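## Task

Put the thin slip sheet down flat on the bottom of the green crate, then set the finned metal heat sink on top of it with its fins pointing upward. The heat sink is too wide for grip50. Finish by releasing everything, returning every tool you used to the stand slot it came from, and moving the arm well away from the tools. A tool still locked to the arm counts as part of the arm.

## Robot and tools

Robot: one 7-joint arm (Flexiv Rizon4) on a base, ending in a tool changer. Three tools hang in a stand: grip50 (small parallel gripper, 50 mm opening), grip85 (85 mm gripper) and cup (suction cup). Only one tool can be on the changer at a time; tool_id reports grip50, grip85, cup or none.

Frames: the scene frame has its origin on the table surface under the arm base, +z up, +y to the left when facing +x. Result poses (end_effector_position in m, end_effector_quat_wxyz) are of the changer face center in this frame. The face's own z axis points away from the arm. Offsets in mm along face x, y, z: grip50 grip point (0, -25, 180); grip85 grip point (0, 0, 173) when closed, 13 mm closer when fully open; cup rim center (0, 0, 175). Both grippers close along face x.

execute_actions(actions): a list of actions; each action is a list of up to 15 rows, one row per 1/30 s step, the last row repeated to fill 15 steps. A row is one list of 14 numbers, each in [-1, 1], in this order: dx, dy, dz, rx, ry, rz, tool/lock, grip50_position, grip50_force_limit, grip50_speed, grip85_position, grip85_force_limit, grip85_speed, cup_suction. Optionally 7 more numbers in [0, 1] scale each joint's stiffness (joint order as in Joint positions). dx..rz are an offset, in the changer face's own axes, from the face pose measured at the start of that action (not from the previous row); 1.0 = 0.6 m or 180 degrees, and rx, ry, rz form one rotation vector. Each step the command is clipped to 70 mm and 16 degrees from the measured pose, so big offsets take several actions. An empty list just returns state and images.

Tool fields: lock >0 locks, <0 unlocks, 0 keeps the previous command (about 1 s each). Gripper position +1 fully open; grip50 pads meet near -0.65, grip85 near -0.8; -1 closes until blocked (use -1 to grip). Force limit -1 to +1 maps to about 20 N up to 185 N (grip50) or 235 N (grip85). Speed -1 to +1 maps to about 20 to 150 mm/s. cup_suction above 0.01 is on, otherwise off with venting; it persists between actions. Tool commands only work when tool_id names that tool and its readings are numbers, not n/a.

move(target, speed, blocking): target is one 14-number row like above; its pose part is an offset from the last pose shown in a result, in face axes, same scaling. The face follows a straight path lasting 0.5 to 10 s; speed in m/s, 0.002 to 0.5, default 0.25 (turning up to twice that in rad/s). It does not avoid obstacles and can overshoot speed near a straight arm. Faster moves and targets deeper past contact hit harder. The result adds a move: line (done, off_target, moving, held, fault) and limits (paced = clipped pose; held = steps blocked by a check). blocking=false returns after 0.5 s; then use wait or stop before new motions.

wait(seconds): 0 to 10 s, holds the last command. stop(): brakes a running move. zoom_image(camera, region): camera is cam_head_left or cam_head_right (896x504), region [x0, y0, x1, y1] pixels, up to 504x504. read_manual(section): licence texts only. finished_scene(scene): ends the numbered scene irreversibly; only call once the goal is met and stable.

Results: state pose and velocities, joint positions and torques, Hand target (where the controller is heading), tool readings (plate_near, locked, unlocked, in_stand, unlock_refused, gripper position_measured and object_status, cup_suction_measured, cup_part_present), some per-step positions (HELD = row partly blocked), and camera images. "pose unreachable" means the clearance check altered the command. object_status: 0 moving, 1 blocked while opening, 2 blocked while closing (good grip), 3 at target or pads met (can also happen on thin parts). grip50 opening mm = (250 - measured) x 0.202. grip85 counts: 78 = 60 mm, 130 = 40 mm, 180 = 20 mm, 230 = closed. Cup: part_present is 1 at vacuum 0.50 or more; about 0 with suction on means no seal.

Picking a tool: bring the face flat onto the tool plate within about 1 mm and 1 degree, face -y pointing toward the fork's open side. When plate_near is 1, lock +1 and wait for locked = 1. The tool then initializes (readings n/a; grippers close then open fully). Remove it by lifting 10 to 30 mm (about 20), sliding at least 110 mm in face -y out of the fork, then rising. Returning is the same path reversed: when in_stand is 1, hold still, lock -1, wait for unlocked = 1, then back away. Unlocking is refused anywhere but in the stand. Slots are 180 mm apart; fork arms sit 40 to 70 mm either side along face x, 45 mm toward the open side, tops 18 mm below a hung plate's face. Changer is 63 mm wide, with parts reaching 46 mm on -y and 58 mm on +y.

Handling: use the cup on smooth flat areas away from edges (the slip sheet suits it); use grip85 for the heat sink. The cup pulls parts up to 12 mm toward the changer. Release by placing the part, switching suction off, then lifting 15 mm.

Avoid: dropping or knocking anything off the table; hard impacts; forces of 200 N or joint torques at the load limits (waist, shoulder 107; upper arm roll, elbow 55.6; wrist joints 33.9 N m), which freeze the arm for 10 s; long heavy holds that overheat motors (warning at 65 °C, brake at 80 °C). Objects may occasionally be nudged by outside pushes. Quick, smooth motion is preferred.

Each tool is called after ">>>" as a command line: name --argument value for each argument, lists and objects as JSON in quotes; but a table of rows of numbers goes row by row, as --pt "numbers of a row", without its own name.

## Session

>>> execute_actions --actions '[]'

Scene clock: 0.00 s.
end_effector_position=(+0.4367, -0.0110, +0.3659) locked=0 unlocked=1 plate_near=0 in_stand=0 unlock_refused=0 tool_id=none grip50_position_measured=n/a grip50_object_status=n/a grip85_position_measured=n/a grip85_object_status=n/a cup_suction_measured=n/a cup_part_present=n/a end_effector_quat_wxyz=(+0.002, +1.000, -0.012, -0.000) end_effector_velocity=(+0.000, +0.000, +0.000) end_effector_angular_velocity=(+0.000, -0.000, -0.000)
Joint positions: [ 0.209 -0.106  0.047  2.368 -0.008  0.899  0.264]
Joint velocities: [ 0. -0.  0. -0.  0. -0.  0.]
Joint torques (N m, as the joint torque sensors report them, + toward a larger angle): no reading
Motor temperatures (°C, as the motors report them): [30 33 31 36 35 34 35]
Hand target: +0.437, -0.011, +0.366; +0.002, +1.000, -0.012, -0.000
Joint stiffness scale: [1. 1. 1. 1. 1. 1. 1.]

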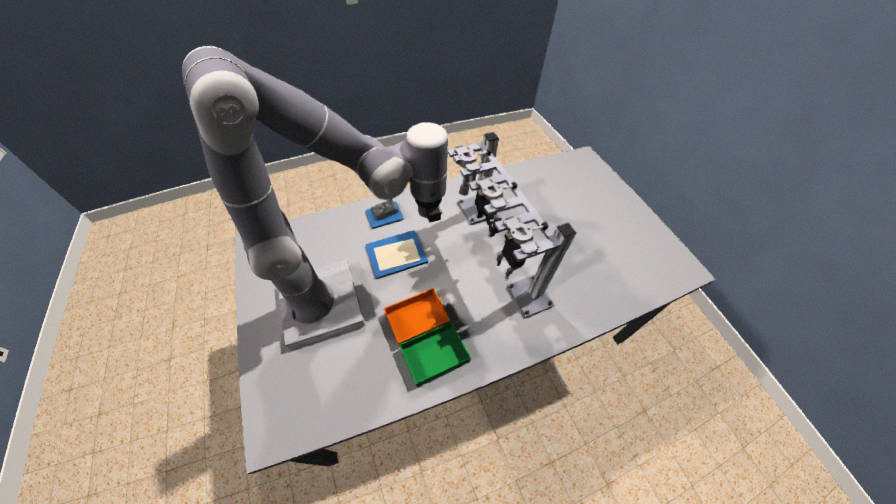

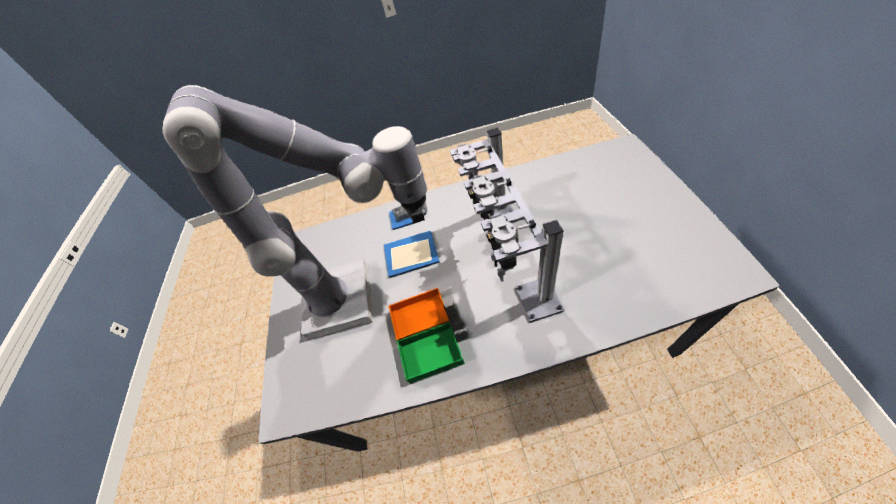

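>>> zoom_image --camera "cam_head_left" --region '[440, 130, 580, 270]'

>>> zoom_image --camera "cam_head_right" --region '[430, 125, 570, 265]'

Region (440, 130, 580, 270) of cam_head_left's 896x504 image, scaled by 3.600, with more detail than that image has.

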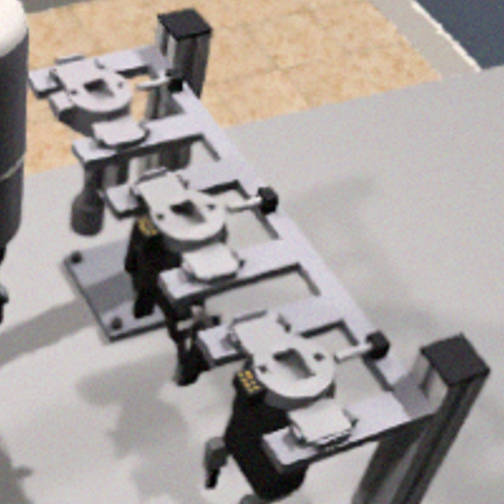

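Region (430, 125, 570, 265) of cam_head_right's 896x504 image, scaled by 3.600, with more detail than that image has.

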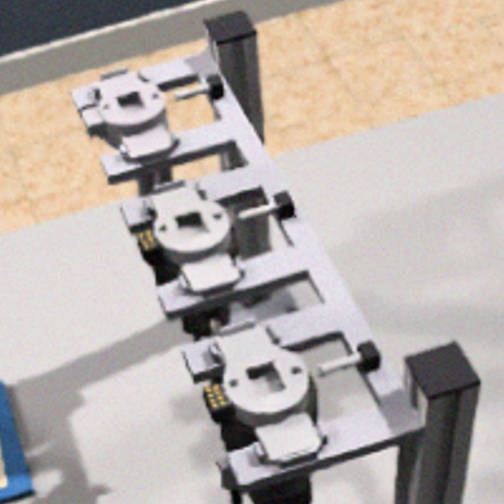

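>>> zoom_image --camera "cam_head_right" --region '[446, 135, 496, 185]'

>>> zoom_image --camera "cam_head_left" --region '[444, 135, 494, 185]'

>>> zoom_image --camera "cam_head_right" --region '[460, 165, 510, 215]'

>>> zoom_image --camera "cam_head_left" --region '[468, 165, 518, 215]'

>>> zoom_image --camera "cam_head_right" --region '[480, 205, 530, 255]'

>>> zoom_image --camera "cam_head_left" --region '[496, 205, 546, 255]'

Region (446, 135, 496, 185) of cam_head_right's 896x504 image, scaled by 10.080, with more detail than that image has.

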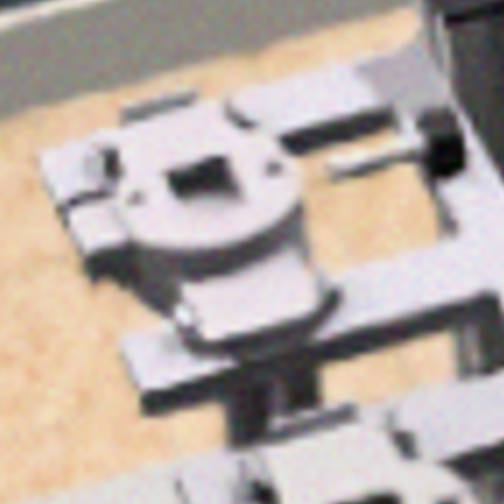

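Region (444, 135, 494, 185) of cam_head_left's 896x504 image, scaled by 10.080, with more detail than that image has.

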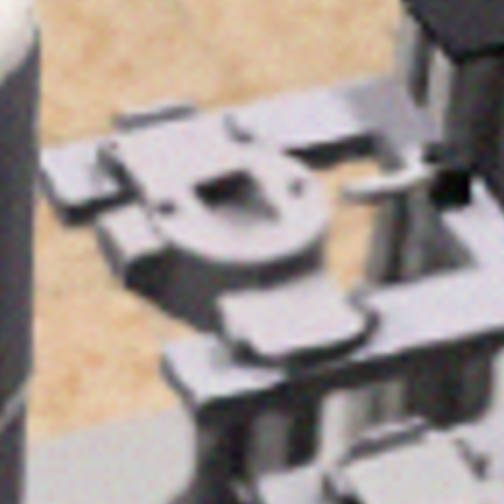

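Region (460, 165, 510, 215) of cam_head_right's 896x504 image, scaled by 10.080, with more detail than that image has.

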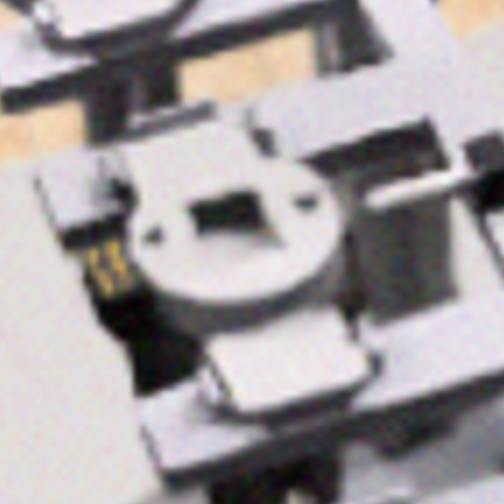

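Region (468, 165, 518, 215) of cam_head_left's 896x504 image, scaled by 10.080, with more detail than that image has.

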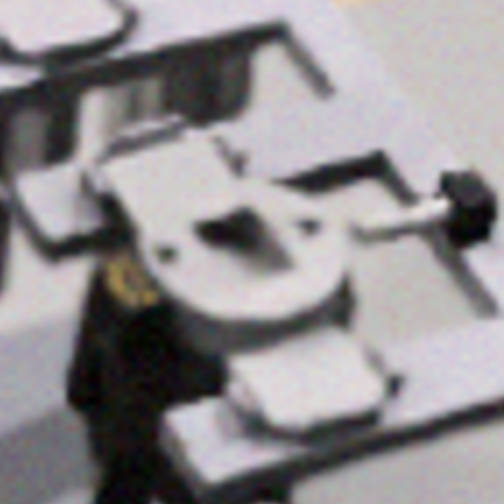

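Region (480, 205, 530, 255) of cam_head_right's 896x504 image, scaled by 10.080, with more detail than that image has.

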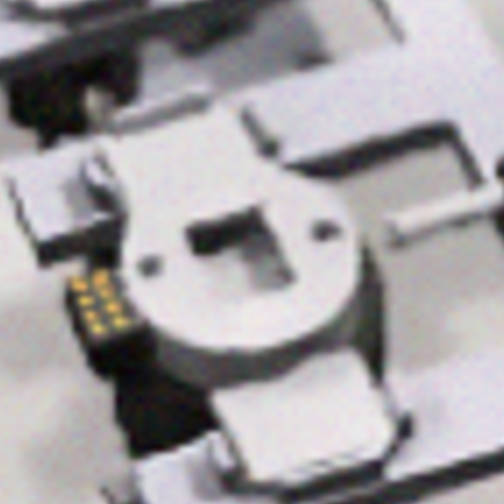

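Region (496, 205, 546, 255) of cam_head_left's 896x504 image, scaled by 10.080, with more detail than that image has.

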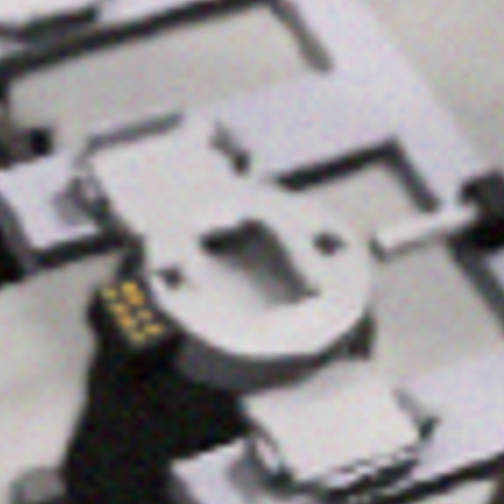

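>>> zoom_image --camera "cam_head_left" --region '[355, 195, 439, 279]'

>>> zoom_image --camera "cam_head_right" --region '[370, 197, 454, 281]'

>>> zoom_image --camera "cam_head_left" --region '[378, 284, 483, 389]'

>>> zoom_image --camera "cam_head_right" --region '[378, 284, 483, 389]'

Region (355, 195, 439, 279) of cam_head_left's 896x504 image, scaled by 6.000, with more detail than that image has.

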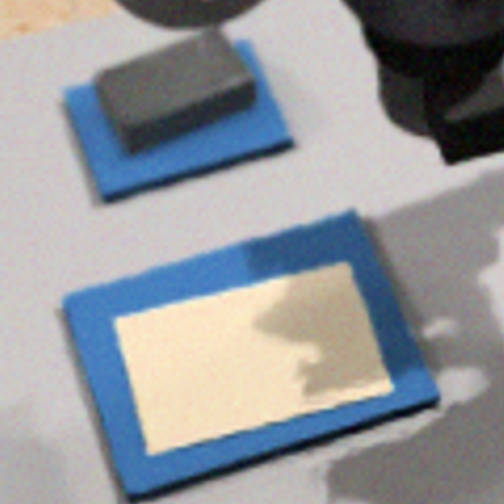

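Region (370, 197, 454, 281) of cam_head_right's 896x504 image, scaled by 6.000, with more detail than that image has.

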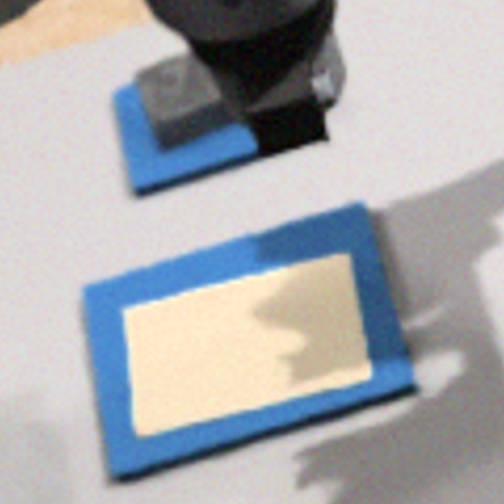

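Region (378, 284, 483, 389) of cam_head_left's 896x504 image, scaled by 4.800, with more detail than that image has.

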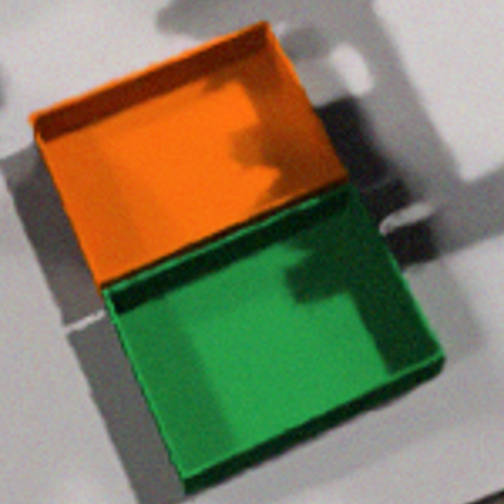

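Region (378, 284, 483, 389) of cam_head_right's 896x504 image, scaled by 4.800, with more detail than that image has.

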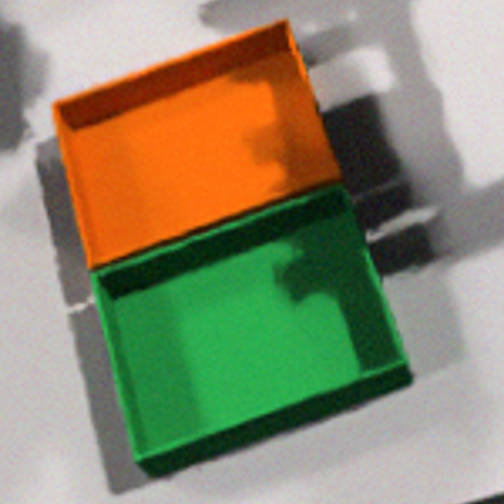

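>>> zoom_image --camera "cam_head_left" --region '[362, 194, 408, 232]'

>>> zoom_image --camera "cam_head_right" --region '[384, 196, 430, 234]'

Region (362, 194, 408, 232) of cam_head_left's 896x504 image, scaled by 10.957, with more detail than that image has; it fills the top 416 rows of this view, and the rest is white.

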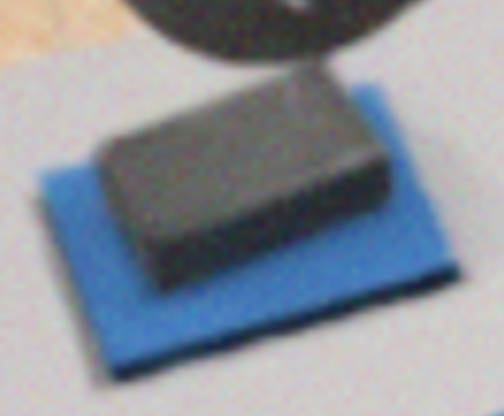

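Region (384, 196, 430, 234) of cam_head_right's 896x504 image, scaled by 10.957, with more detail than that image has; it fills the top 416 rows of this view, and the rest is white.

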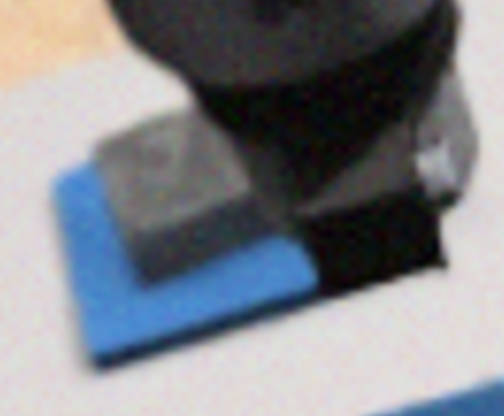

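>>> zoom_image --camera "cam_head_left" --region '[394, 316, 478, 392]'

>>> zoom_image --camera "cam_head_right" --region '[390, 314, 474, 390]'

Region (394, 316, 478, 392) of cam_head_left's 896x504 image, scaled by 6.000, with more detail than that image has; it fills the top 456 rows of this view, and the rest is white.

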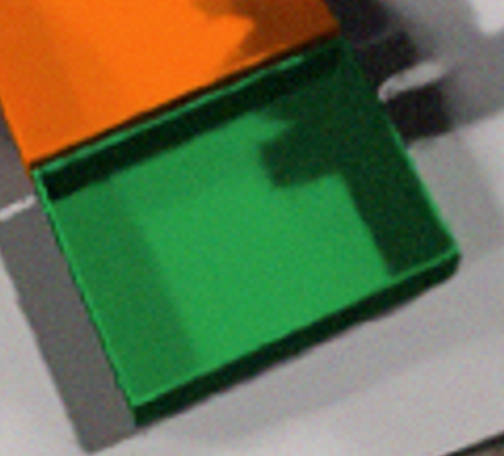

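Region (390, 314, 474, 390) of cam_head_right's 896x504 image, scaled by 6.000, with more detail than that image has; it fills the top 456 rows of this view, and the rest is white.

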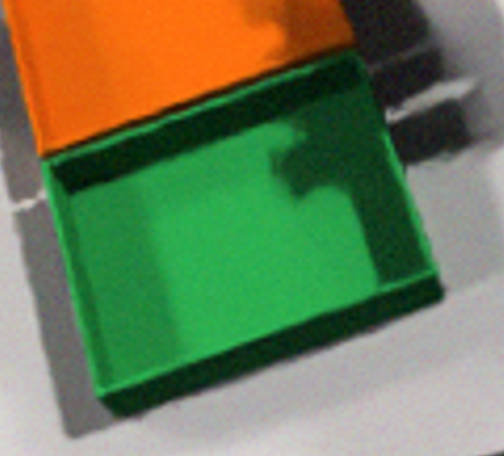

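>>> execute_actions --actions '[[[0.0005,-0.0005,-0.0003,0,0,-0.0008, 0, 1,0,0, 1,0,0, 0],[0.0021,-0.002,-0.0012,0.0002,0,-0.0032, 0, 1,0,0, 1,0,0, 0],[0.0046,-0.0044,-0.0026,0.0004,0,-0.0072, 0, 1,0,0, 1,0,0, 0],[0.008,-0.0077,-0.0045,0.0006,0,-0.0125, 0, 1,0,0, 1,0,0, 0],[0.0123,-0.0118,-0.0068,0.0008,0,-0.0192, 0, 1,0,0, 1,0,0, 0],[0.0175,-0.0167,-0.0095,0.001,0,-0.0273, 0, 1,0,0, 1,0,0, 0],[0.0234,-0.0224,-0.0125,0.0012,0,-0.0365, 0, 1,0,0, 1,0,0, 0],[0.03,-0.0287,-0.0158,0.0013,0,-0.0468, 0, 1,0,0, 1,0,0, 0],[0.0373,-0.0357,-0.0194,0.0013,0,-0.0582, 0, 1,0,0, 1,0,0, 0],[0.0452,-0.0433,-0.0231,0.0013,0,-0.0705, 0, 1,0,0, 1,0,0, 0],[0.0537,-0.0514,-0.027,0.0013,0,-0.0838, 0, 1,0,0, 1,0,0, 0],[0.0627,-0.06,-0.031,0.0013,0,-0.0978, 0, 1,0,0, 1,0,0, 0],[0.0722,-0.0691,-0.035,0.0013,0,-0.1126, 0, 1,0,0, 1,0,0, 0],[0.0821,-0.0786,-0.039,0.0013,0,-0.1281, 0, 1,0,0, 1,0,0, 0],[0.0923,-0.0884,-0.043,0.0013,0,-0.1441, 0, 1,0,0, 1,0,0, 0]],[[0.0424,-0.0192,-0.0131,0,0,-0.0525, 0, 1,0,0, 1,0,0, 0],[0.0562,-0.0253,-0.0169,0,0,-0.0694, 0, 1,0,0, 1,0,0, 0],[0.0702,-0.0317,-0.0204,0,0,-0.0868, 0, 1,0,0, 1,0,0, 0],[0.0844,-0.0381,-0.0237,0,0,-0.1044, 0, 1,0,0, 1,0,0, 0],[0.0988,-0.0446,-0.0267,0,0,-0.1222, 0, 1,0,0, 1,0,0, 0],[0.1133,-0.0511,-0.0294,0,0,-0.1401, 0, 1,0,0, 1,0,0, 0],[0.1277,-0.0577,-0.0318,0,0,-0.158, 0, 1,0,0, 1,0,0, 0],[0.1422,-0.0642,-0.0336,0,0,-0.1759, 0, 1,0,0, 1,0,0, 0],[0.1566,-0.0707,-0.035,0,0,-0.1937, 0, 1,0,0, 1,0,0, 0],[0.1708,-0.0771,-0.0359,0,0,-0.2113, 0, 1,0,0, 1,0,0, 0],[0.1848,-0.0834,-0.0362,0,0,-0.2286, 0, 1,0,0, 1,0,0, 0],[0.1986,-0.0896,-0.0362,0,0,-0.2456, 0, 1,0,0, 1,0,0, 0],[0.2119,-0.0957,-0.0362,0,0,-0.2621, 0, 1,0,0, 1,0,0, 0],[0.2249,-0.1015,-0.0362,0,0,-0.2781, 0, 1,0,0, 1,0,0, 0],[0.2374,-0.1072,-0.0362,0,0,-0.2936, 0, 1,0,0, 1,0,0, 0]],[[0.0421,0.017,0,0,0,-0.0512, 0, 1,0,0, 1,0,0, 0],[0.0537,0.0217,0,0,0,-0.0653, 0, 1,0,0, 1,0,0, 0],[0.0646,0.0261,0,0,0,-0.0785, 0, 1,0,0, 1,0,0, 0],[0.0748,0.0302,0,0,0,-0.0909, 0, 1,0,0, 1,0,0, 0],[0.0841,0.034,0,0,0,-0.1023, 0, 1,0,0, 1,0,0, 0],[0.0926,0.0374,0,0,0,-0.1126, 0, 1,0,0, 1,0,0, 0],[0.1002,0.0405,0,0,0,-0.1218, 0, 1,0,0, 1,0,0, 0],[0.1068,0.0431,0,0,0,-0.1298, 0, 1,0,0, 1,0,0, 0],[0.1123,0.0454,0,0,0,-0.1366, 0, 1,0,0, 1,0,0, 0],[0.1167,0.0472,0,0,0,-0.1419, 0, 1,0,0, 1,0,0, 0],[0.12,0.0485,0,0,0,-0.1458, 0, 1,0,0, 1,0,0, 0],[0.1219,0.0493,0,0,0,-0.1483, 0, 1,0,0, 1,0,0, 0],[0.1226,0.0495,0,0,0,-0.1491, 0, 1,0,0, 1,0,0, 0]]]'

Scene clock: 14.13 s.
end_effector_position=(+0.6288, +0.1485, +0.4092) locked=0 unlocked=1 plate_near=0 in_stand=0 unlock_refused=0 tool_id=none grip50_position_measured=n/a grip50_object_status=n/a grip85_position_measured=n/a grip85_object_status=n/a cup_suction_measured=n/a cup_part_present=n/a end_effector_quat_wxyz=(+0.017, +0.747, +0.665, +0.005) end_effector_velocity=(+0.031, +0.019, -0.001) end_effector_angular_velocity=(+0.003, +0.038, +0.203)
Joint positions: [ 0.284 -0.484  0.173  1.71  -0.132  0.632 -0.964]
Joint velocities: [-0.013 -0.088  0.033 -0.146  0.    -0.088 -0.201]
Joint torques (N m, as the joint torque sensors report them, + toward a larger angle): [ -1.32  54.1    3.41 -25.5   -4.16   4.26   1.57]
Motor temperatures (°C, as the motors report them): [30 33 31 38 35 34 35]
Hand target: +0.631, +0.150, +0.409; +0.017, +0.742, +0.670, +0.004
Off the commanded pose: 0.002 m, 1 deg.
Joint stiffness scale: [1. 1. 1. 1. 1. 1. 1.]
Step readings (end_effector_position; steps 1 to 15: 1st action; 16 to 30: 2nd action; 31 to 45: 3rd action):
0: (+0.4367, -0.0110, +0.3659)
1: (+0.4368, -0.0110, +0.3660)
2: (+0.4370, -0.0109, +0.3661)
4: (+0.4385, -0.0096, +0.3670)
8: (+0.4464, -0.0023, +0.3712)
15: (+0.4744, +0.0240, +0.3850)
16: (+0.4795, +0.0288, +0.3872)
17: (+0.4846, +0.0334, +0.3895)
19: (+0.4951, +0.0425, +0.3935)
23: (+0.5192, +0.0636, +0.4012)
30: (+0.5658, +0.1038, +0.4079)
31: (+0.5723, +0.1092, +0.4081)
32: (+0.5778, +0.1136, +0.4082)
34: (+0.5879, +0.1204, +0.4085)
38: (+0.6072, +0.1334, +0.4091)
45: end_effector_position above

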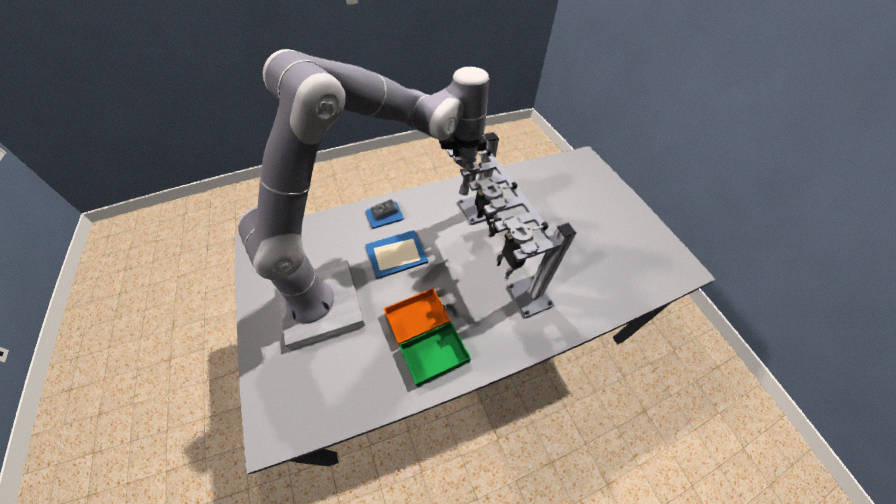

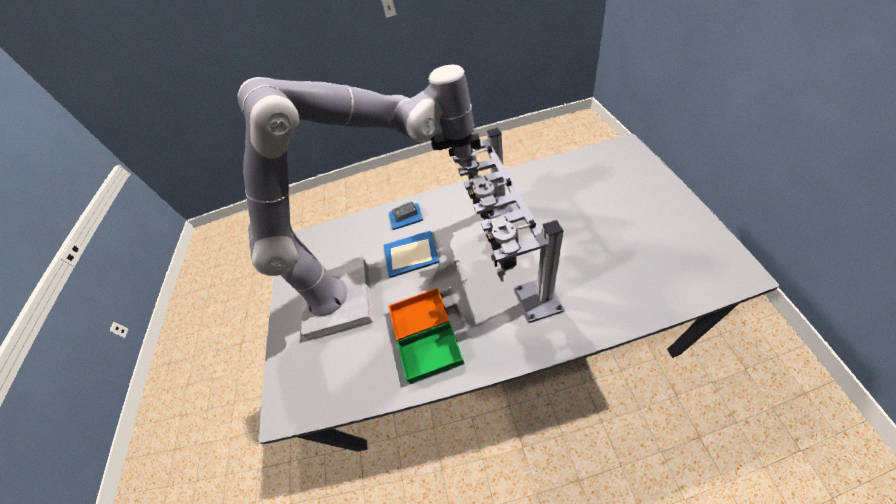

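>>> execute_actions --actions '[]'

Scene clock: 14.30 s.
end_effector_position=(+0.6305, +0.1494, +0.4092) locked=0 unlocked=1 plate_near=0 in_stand=0 unlock_refused=0 tool_id=none grip50_position_measured=n/a grip50_object_status=n/a grip85_position_measured=n/a grip85_object_status=n/a cup_suction_measured=n/a cup_part_present=n/a end_effector_quat_wxyz=(+0.017, +0.743, +0.669, +0.005) end_effector_velocity=(+0.003, +0.002, +0.001) end_effector_angular_velocity=(+0.001, +0.001, +0.016)
Joint positions: [ 0.283 -0.488  0.175  1.702 -0.132  0.627 -0.975]
Joint velocities: [-0.001 -0.006  0.003 -0.012 -0.    -0.007 -0.015]
Joint torques (N m, as the joint torque sensors report them, + toward a larger angle): [ -1.92  49.63   4.24 -27.88  -3.97   3.49  -0.64]
Motor temperatures (°C, as the motors report them): [30 33 31 38 35 34 35]
Hand target: +0.631, +0.150, +0.409; +0.017, +0.742, +0.670, +0.004
Off the commanded pose: 0.000 m, 0 deg.
Joint stiffness scale: [1. 1. 1. 1. 1. 1. 1.]

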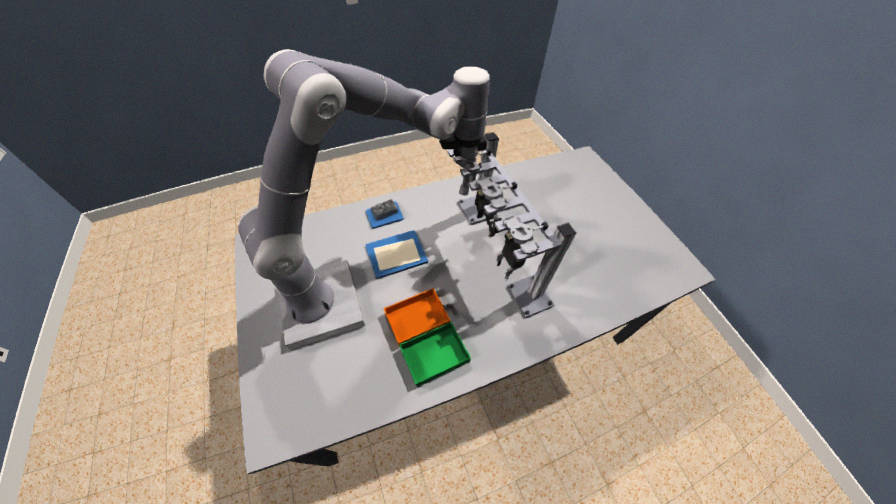

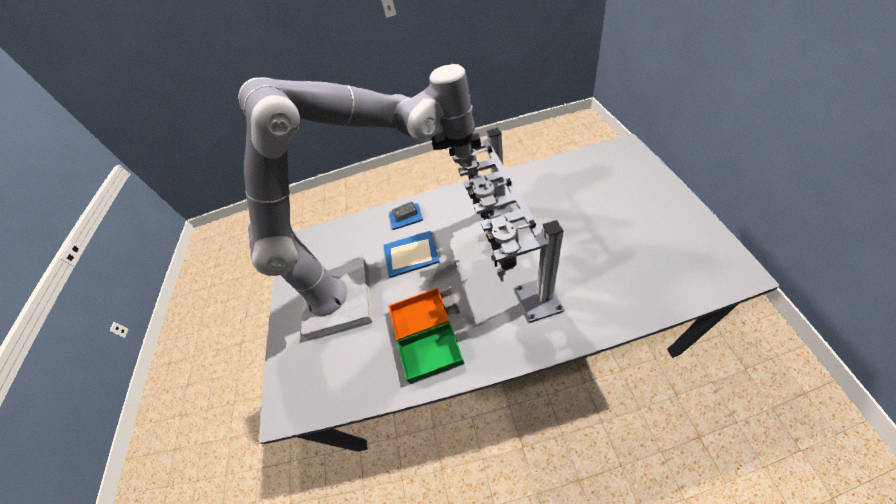

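>>> execute_actions --actions '[[[0.0008,0.0002,0.0004,0.0002,0.0001,-0.0008, 0, 1,0,0, 1,0,0, 0],[0.0031,0.0007,0.0016,0.0007,0.0004,-0.003, 0, 1,0,0, 1,0,0, 0],[0.0065,0.0014,0.0034,0.0014,0.0009,-0.0062, 0, 1,0,0, 1,0,0, 0],[0.0108,0.0024,0.0056,0.0023,0.0014,-0.0104, 0, 1,0,0, 1,0,0, 0],[0.0157,0.0035,0.0081,0.0034,0.0021,-0.015, 0, 1,0,0, 1,0,0, 0],[0.0209,0.0046,0.0108,0.0045,0.0028,-0.02, 0, 1,0,0, 1,0,0, 0],[0.026,0.0057,0.0135,0.0056,0.0035,-0.0249, 0, 1,0,0, 1,0,0, 0],[0.0309,0.0068,0.016,0.0066,0.0041,-0.0296, 0, 1,0,0, 1,0,0, 0],[0.0352,0.0078,0.0183,0.0076,0.0047,-0.0337, 0, 1,0,0, 1,0,0, 0],[0.0387,0.0085,0.0201,0.0083,0.0051,-0.037, 0, 1,0,0, 1,0,0, 0],[0.0409,0.009,0.0212,0.0088,0.0055,-0.0392, 0, 1,0,0, 1,0,0, 0],[0.04176,0.0092,0.02166,0.00895,0.00556,-0.03998, 0, 1,0,0, 1,0,0, 0]]]'

Scene clock: 15.77 s.
end_effector_position=(+0.6388, +0.1726, +0.3964) locked=0 unlocked=1 plate_near=0 in_stand=0 unlock_refused=0 tool_id=none grip50_position_measured=n/a grip50_object_status=n/a grip85_position_measured=n/a grip85_object_status=n/a cup_suction_measured=n/a cup_part_present=n/a end_effector_quat_wxyz=(+0.002, +0.701, +0.713, +0.001) end_effector_velocity=(+0.006, +0.011, -0.005) end_effector_angular_velocity=(+0.009, +0.013, +0.053)
Joint positions: [ 0.286 -0.543  0.205  1.645 -0.126  0.606 -1.075]
Joint velocities: [ 0.    -0.029  0.015 -0.035  0.003 -0.015 -0.046]
Joint torques (N m, as the joint torque sensors report them, + toward a larger angle): [ -0.15  53.25   4.94 -28.55  -3.81   3.81  -0.09]
Motor temperatures (°C, as the motors report them): [30 33 31 38 35 34 35]
Hand target: +0.639, +0.174, +0.396; +0.001, +0.700, +0.714, +0.001
Off the commanded pose: 0.001 m, 0 deg.
Joint stiffness scale: [1. 1. 1. 1. 1. 1. 1.]
Step readings (end_effector_position):
0: (+0.6307, +0.1496, +0.4093)
1: (+0.6307, +0.1496, +0.4092)
2: (+0.6308, +0.1498, +0.4091)
4: (+0.6316, +0.1517, +0.4081)
8: (+0.6345, +0.1601, +0.4035)
15: end_effector_position above

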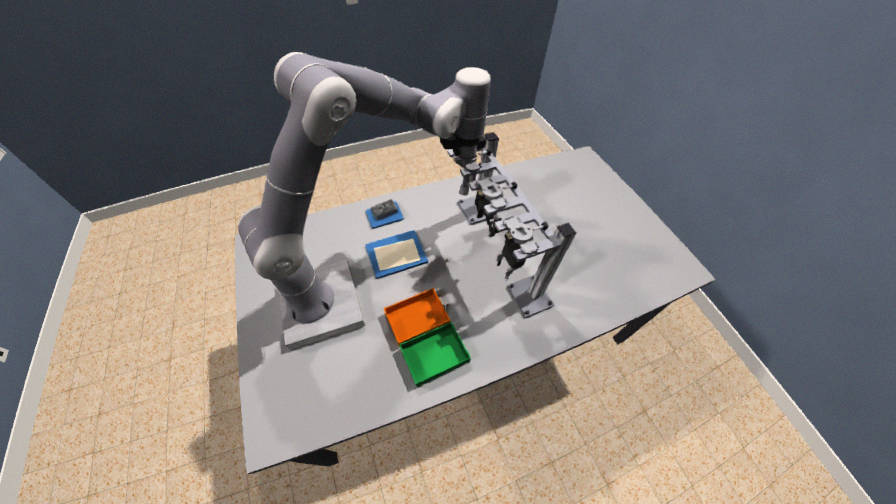

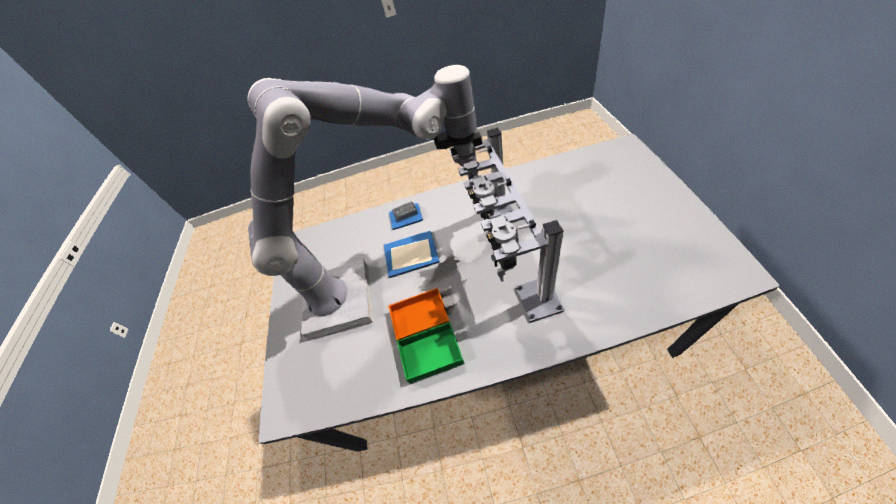

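>>> execute_actions --actions '[]'

>>> zoom_image --camera "cam_head_right" --region '[446, 135, 496, 185]'

>>> zoom_image --camera "cam_head_left" --region '[444, 135, 494, 185]'

Scene clock: 15.97 s.
end_effector_position=(+0.6392, +0.1734, +0.3962) locked=0 unlocked=1 plate_near=0 in_stand=0 unlock_refused=0 tool_id=none grip50_position_measured=n/a grip50_object_status=n/a grip85_position_measured=n/a grip85_object_status=n/a cup_suction_measured=n/a cup_part_present=n/a end_effector_quat_wxyz=(+0.001, +0.700, +0.714, +0.001) end_effector_velocity=(+0.000, +0.001, -0.000) end_effector_angular_velocity=(+0.001, +0.001, +0.005)
Joint positions: [ 0.286 -0.545  0.206  1.642 -0.126  0.604 -1.078]
Joint velocities: [-0.    -0.002  0.001 -0.003  0.    -0.001 -0.005]
Joint torques (N m, as the joint torque sensors report them, + toward a larger angle): [ -0.14  51.95   5.4  -28.7   -3.64   3.52  -0.93]
Motor temperatures (°C, as the motors report them): [30 33 31 38 35 34 35]
Hand target: +0.639, +0.174, +0.396; +0.001, +0.700, +0.714, +0.001
Off the commanded pose: 0.000 m, 0 deg.
Joint stiffness scale: [1. 1. 1. 1. 1. 1. 1.]

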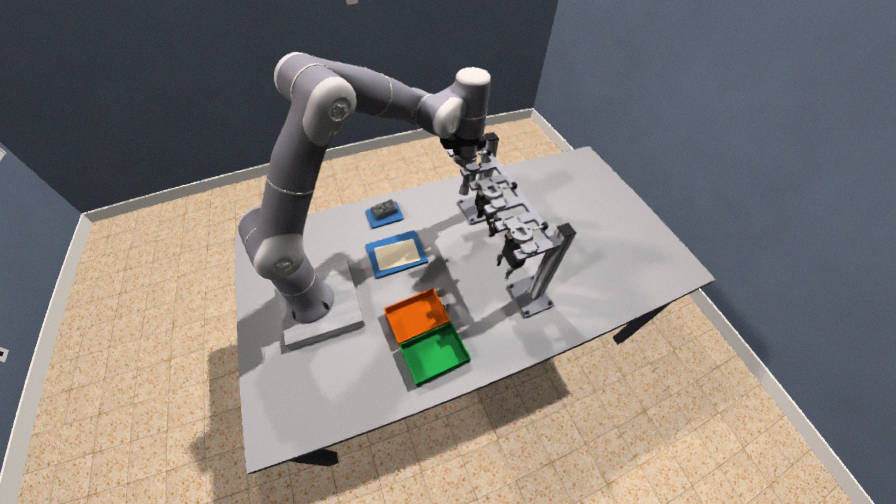

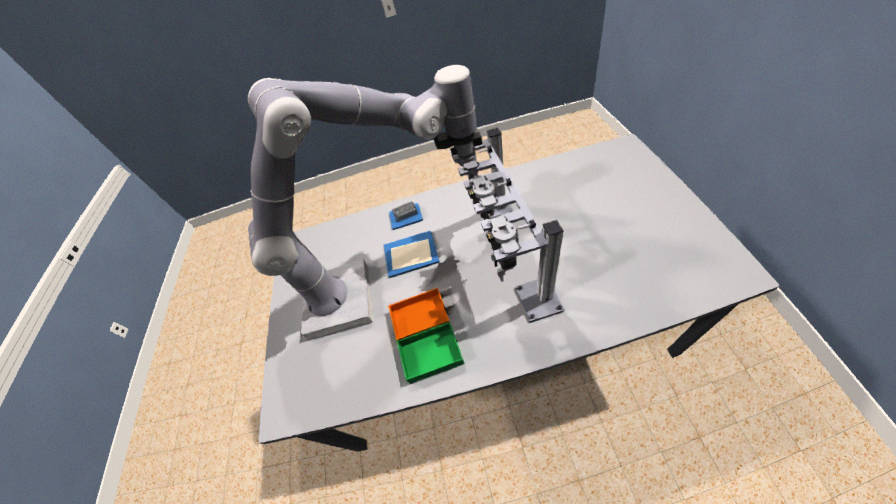

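Region (446, 135, 496, 185) of cam_head_right's 896x504 image, scaled by 10.080, with more detail than that image has.

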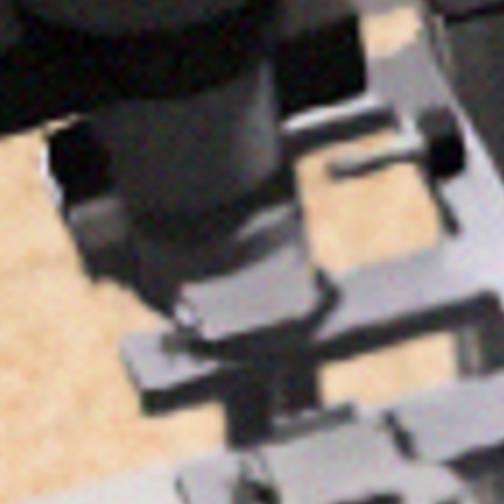

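Region (444, 135, 494, 185) of cam_head_left's 896x504 image, scaled by 10.080, with more detail than that image has.

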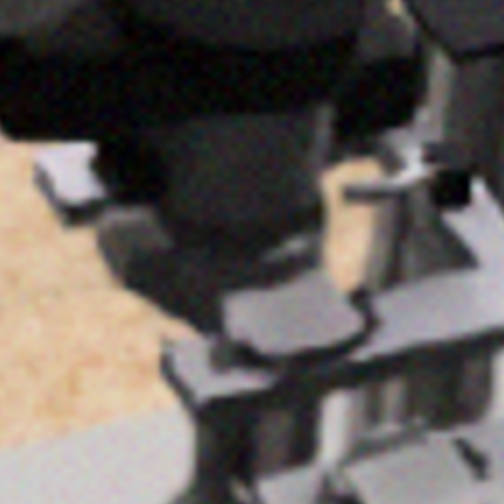

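>>> zoom_image --camera "cam_head_right" --region '[450, 138, 482, 170]'

>>> zoom_image --camera "cam_head_left" --region '[452, 138, 484, 170]'

Region (450, 138, 482, 170) of cam_head_right's 896x504 image, scaled by 15.750, with more detail than that image has.

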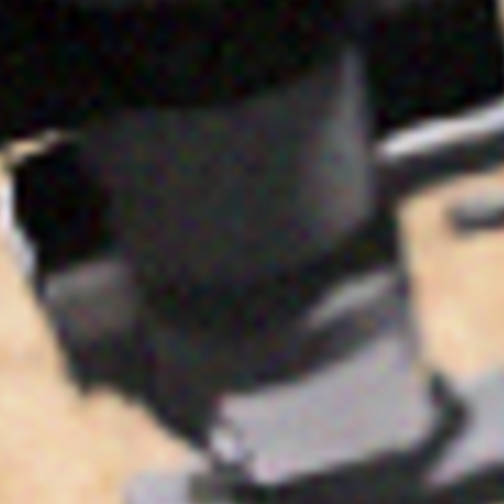

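Region (452, 138, 484, 170) of cam_head_left's 896x504 image, scaled by 15.750, with more detail than that image has.

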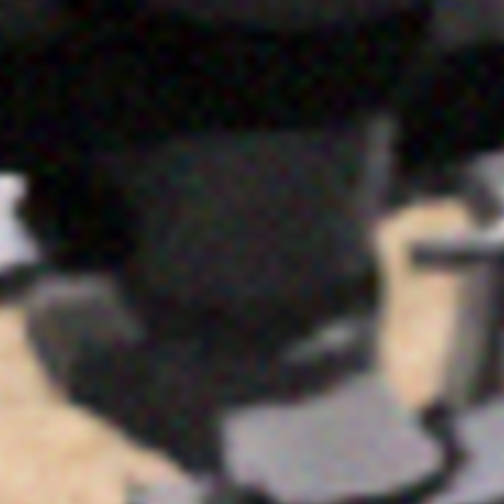

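>>> execute_actions --actions '[[[0,0.0005,0.0002,0,0,0, 0, 1,0,0, 1,0,0, 0],[0,0.0013,0.0006,0,0,0.0002, 0, 1,0,0, 1,0,0, 0],[0,0.0022,0.0012,0,0,0.0004, 0, 1,0,0, 1,0,0, 0],[0,0.0029,0.002,0,0,0.0006, 0, 1,0,0, 1,0,0, 0],[0,0.0033,0.003,0,0,0.0007, 0, 1,0,0, 1,0,0, 0],[0,0.0033,0.0041,0,0,0.0007, 0, 1,0,0, 1,0,0, 0],[0,0.0033,0.0052,0,0,0.0007, 0, 1,0,0, 1,0,0, 0],[0,0.0033,0.0063,0,0,0.0007, 0, 1,0,0, 1,0,0, 0],[0,0.0033,0.0074,0,0,0.0007, 0, 1,0,0, 1,0,0, 0],[0,0.0033,0.0085,0,0,0.0007, 0, 1,0,0, 1,0,0, 0],[0,0.0033,0.0095,0,0,0.0007, 0, 1,0,0, 1,0,0, 0],[0,0.0033,0.0104,0,0,0.0007, 0, 1,0,0, 1,0,0, 0],[0,0.0033,0.011,0,0,0.0007, 0, 1,0,0, 1,0,0, 0]]]'

Scene clock: 18.73 s.
end_effector_position=(+0.6411, +0.1734, +0.3900) locked=0 unlocked=1 plate_near=0 in_stand=0 unlock_refused=0 tool_id=none grip50_position_measured=n/a grip50_object_status=n/a grip85_position_measured=n/a grip85_object_status=n/a cup_suction_measured=n/a cup_part_present=n/a end_effector_quat_wxyz=(+0.001, +0.701, +0.714, +0.001) end_effector_velocity=(+0.000, -0.000, -0.007) end_effector_angular_velocity=(-0.000, +0.001, -0.002)
Joint positions: [ 0.287 -0.557  0.204  1.641 -0.128  0.615 -1.077]
Joint velocities: [ 0.001 -0.009 -0.002  0.005 -0.001  0.012  0.002]
Joint torques (N m, as the joint torque sensors report them, + toward a larger angle): [  0.71  52.4    3.04 -27.47  -4.91   5.18   1.18]
Motor temperatures (°C, as the motors report them): [30 34 31 38 35 34 35]
Hand target: +0.641, +0.173, +0.390; +0.001, +0.701, +0.713, +0.001
Off the commanded pose: 0.000 m, 0 deg.
Joint stiffness scale: [1. 1. 1. 1. 1. 1. 1.]
Step readings (end_effector_position):
0: (+0.6392, +0.1735, +0.3962)
1: (+0.6392, +0.1735, +0.3962)
2: (+0.6394, +0.1735, +0.3961)
4: (+0.6400, +0.1735, +0.3957)
8: (+0.6409, +0.1734, +0.3937)
15: end_effector_position above

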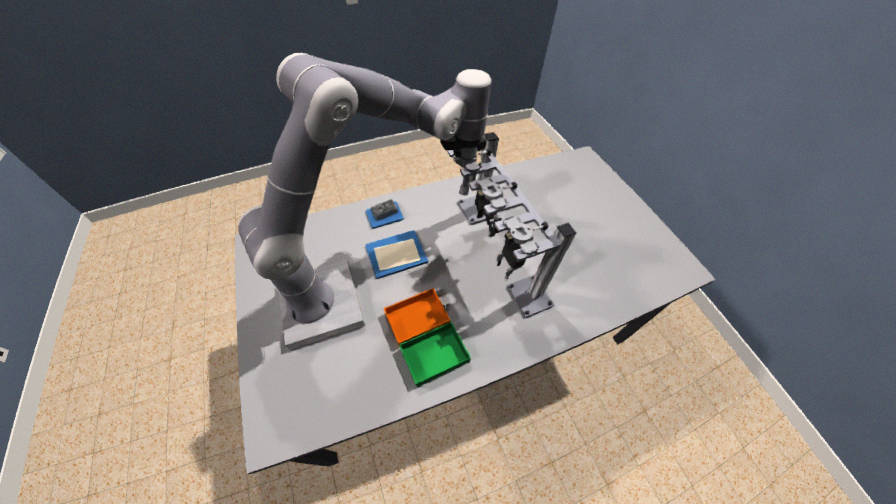

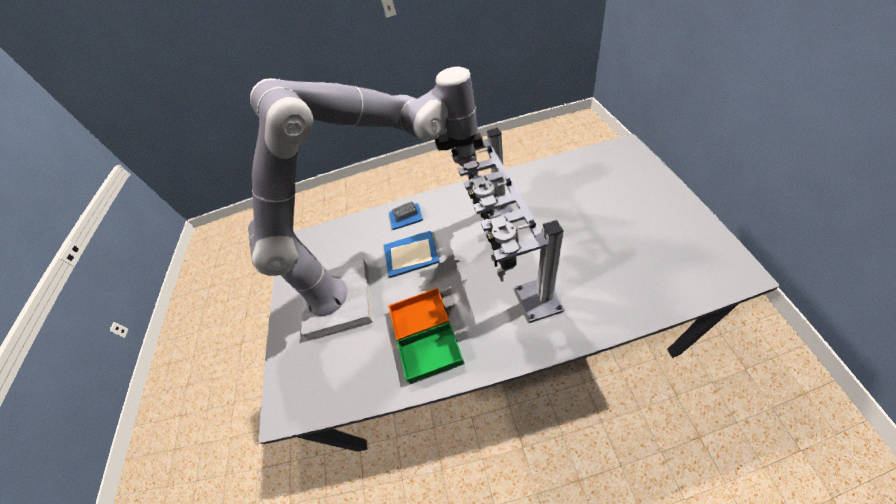

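>>> execute_actions --actions '[[[0,0,0.0012,0,0,0, 0, 1,0,0, 1,0,0, 0],[0,0,0.0025,0,0,0, 0, 1,0,0, 1,0,0, 0],[0,0,0.0042,0,0,0, 0, 1,0,0, 1,0,0, 0],[0,0,0.0061,0,0,0, 0, 1,0,0, 1,0,0, 0],[0,0,0.0081,0,0,0, 0, 1,0,0, 1,0,0, 0],[0,0,0.01,0,0,0, 0, 1,0,0, 1,0,0, 0],[0,0,0.0118,0,0,0, 0, 1,0,0, 1,0,0, 0],[0,0,0.0132,0,0,0, 0, 1,0,0, 1,0,0, 0],[0,0,0.0142,0,0,0, 0, 1,0,0, 1,0,0, 0],[0,0,0.0148,0,0,0, 0, 1,0,0, 1,0,0, 0],[0,0,0.015,0,0,0, 0, 1,0,0, 1,0,0, 0],[0,0,0.015,0,0,0, 0, 1,0,0, 1,0,0, 0],[0,0,0.015,0,0,0, 0, 1,0,0, 1,0,0, 0],[0,0,0.015,0,0,0, 0, 1,0,0, 1,0,0, 0],[0,0,0.015,0,0,0, 1, 1,0,0, 1,0,0, 0]]]'

Scene clock: 20.00 s.
end_effector_position=(+0.6414, +0.1732, +0.3819) locked=0 unlocked=0 plate_near=1 in_stand=1 unlock_refused=0 tool_id=none grip50_position_measured=n/a grip50_object_status=n/a grip85_position_measured=n/a grip85_object_status=n/a cup_suction_measured=n/a cup_part_present=n/a end_effector_quat_wxyz=(+0.001, +0.701, +0.714, +0.001) end_effector_velocity=(+0.000, +0.000, -0.000) end_effector_angular_velocity=(+0.001, -0.003, +0.000)
Joint positions: [ 0.288 -0.568  0.201  1.648 -0.13   0.633 -1.076]
Joint velocities: [ 0.    -0.001 -0.     0.001 -0.001  0.005  0.001]
Joint torques (N m, as the joint torque sensors report them, + toward a larger angle): [  2.05  48.23   3.62 -25.07  -3.98   5.07   1.13]
Motor temperatures (°C, as the motors report them): [30 34 31 38 35 34 35]
Hand target: +0.641, +0.173, +0.381; +0.001, +0.701, +0.714, +0.001
Off the commanded pose: 0.001 m, 0 deg.
Joint stiffness scale: [1. 1. 1. 1. 1. 1. 1.]
Step readings (end_effector_position):
0: (+0.6411, +0.1734, +0.3897)
1: (+0.6411, +0.1734, +0.3896)
2: (+0.6411, +0.1734, +0.3894)
4: (+0.6411, +0.1734, +0.3883)
8: (+0.6412, +0.1731, +0.3844)
15: end_effector_position above

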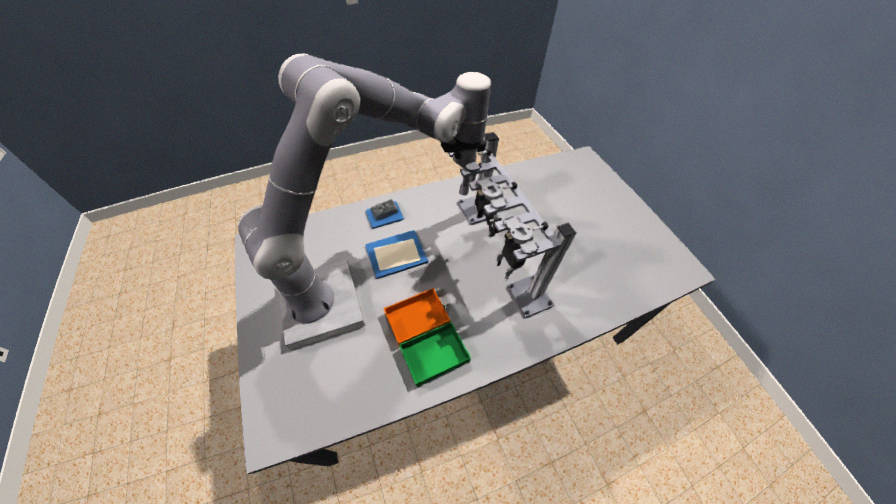

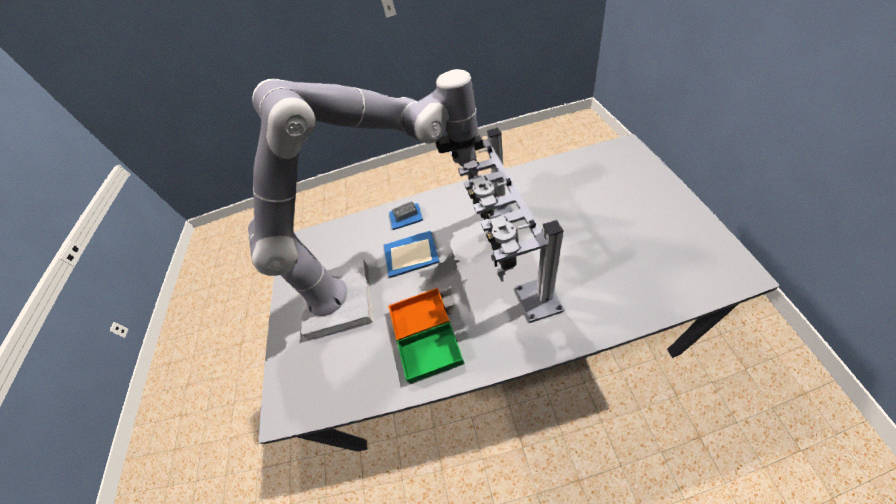

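>>> zoom_image --camera "cam_head_left" --region '[362, 194, 408, 232]'

>>> zoom_image --camera "cam_head_right" --region '[384, 196, 430, 234]'

Region (362, 194, 408, 232) of cam_head_left's 896x504 image, scaled by 10.957, with more detail than that image has; it fills the top 416 rows of this view, and the rest is white.

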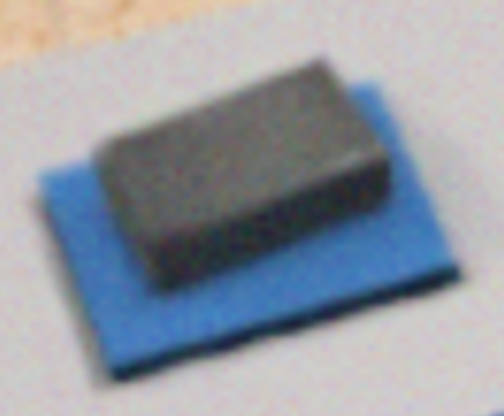

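Region (384, 196, 430, 234) of cam_head_right's 896x504 image, scaled by 10.957, with more detail than that image has; it fills the top 416 rows of this view, and the rest is white.

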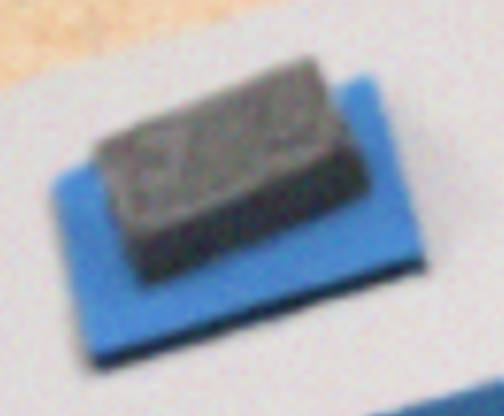

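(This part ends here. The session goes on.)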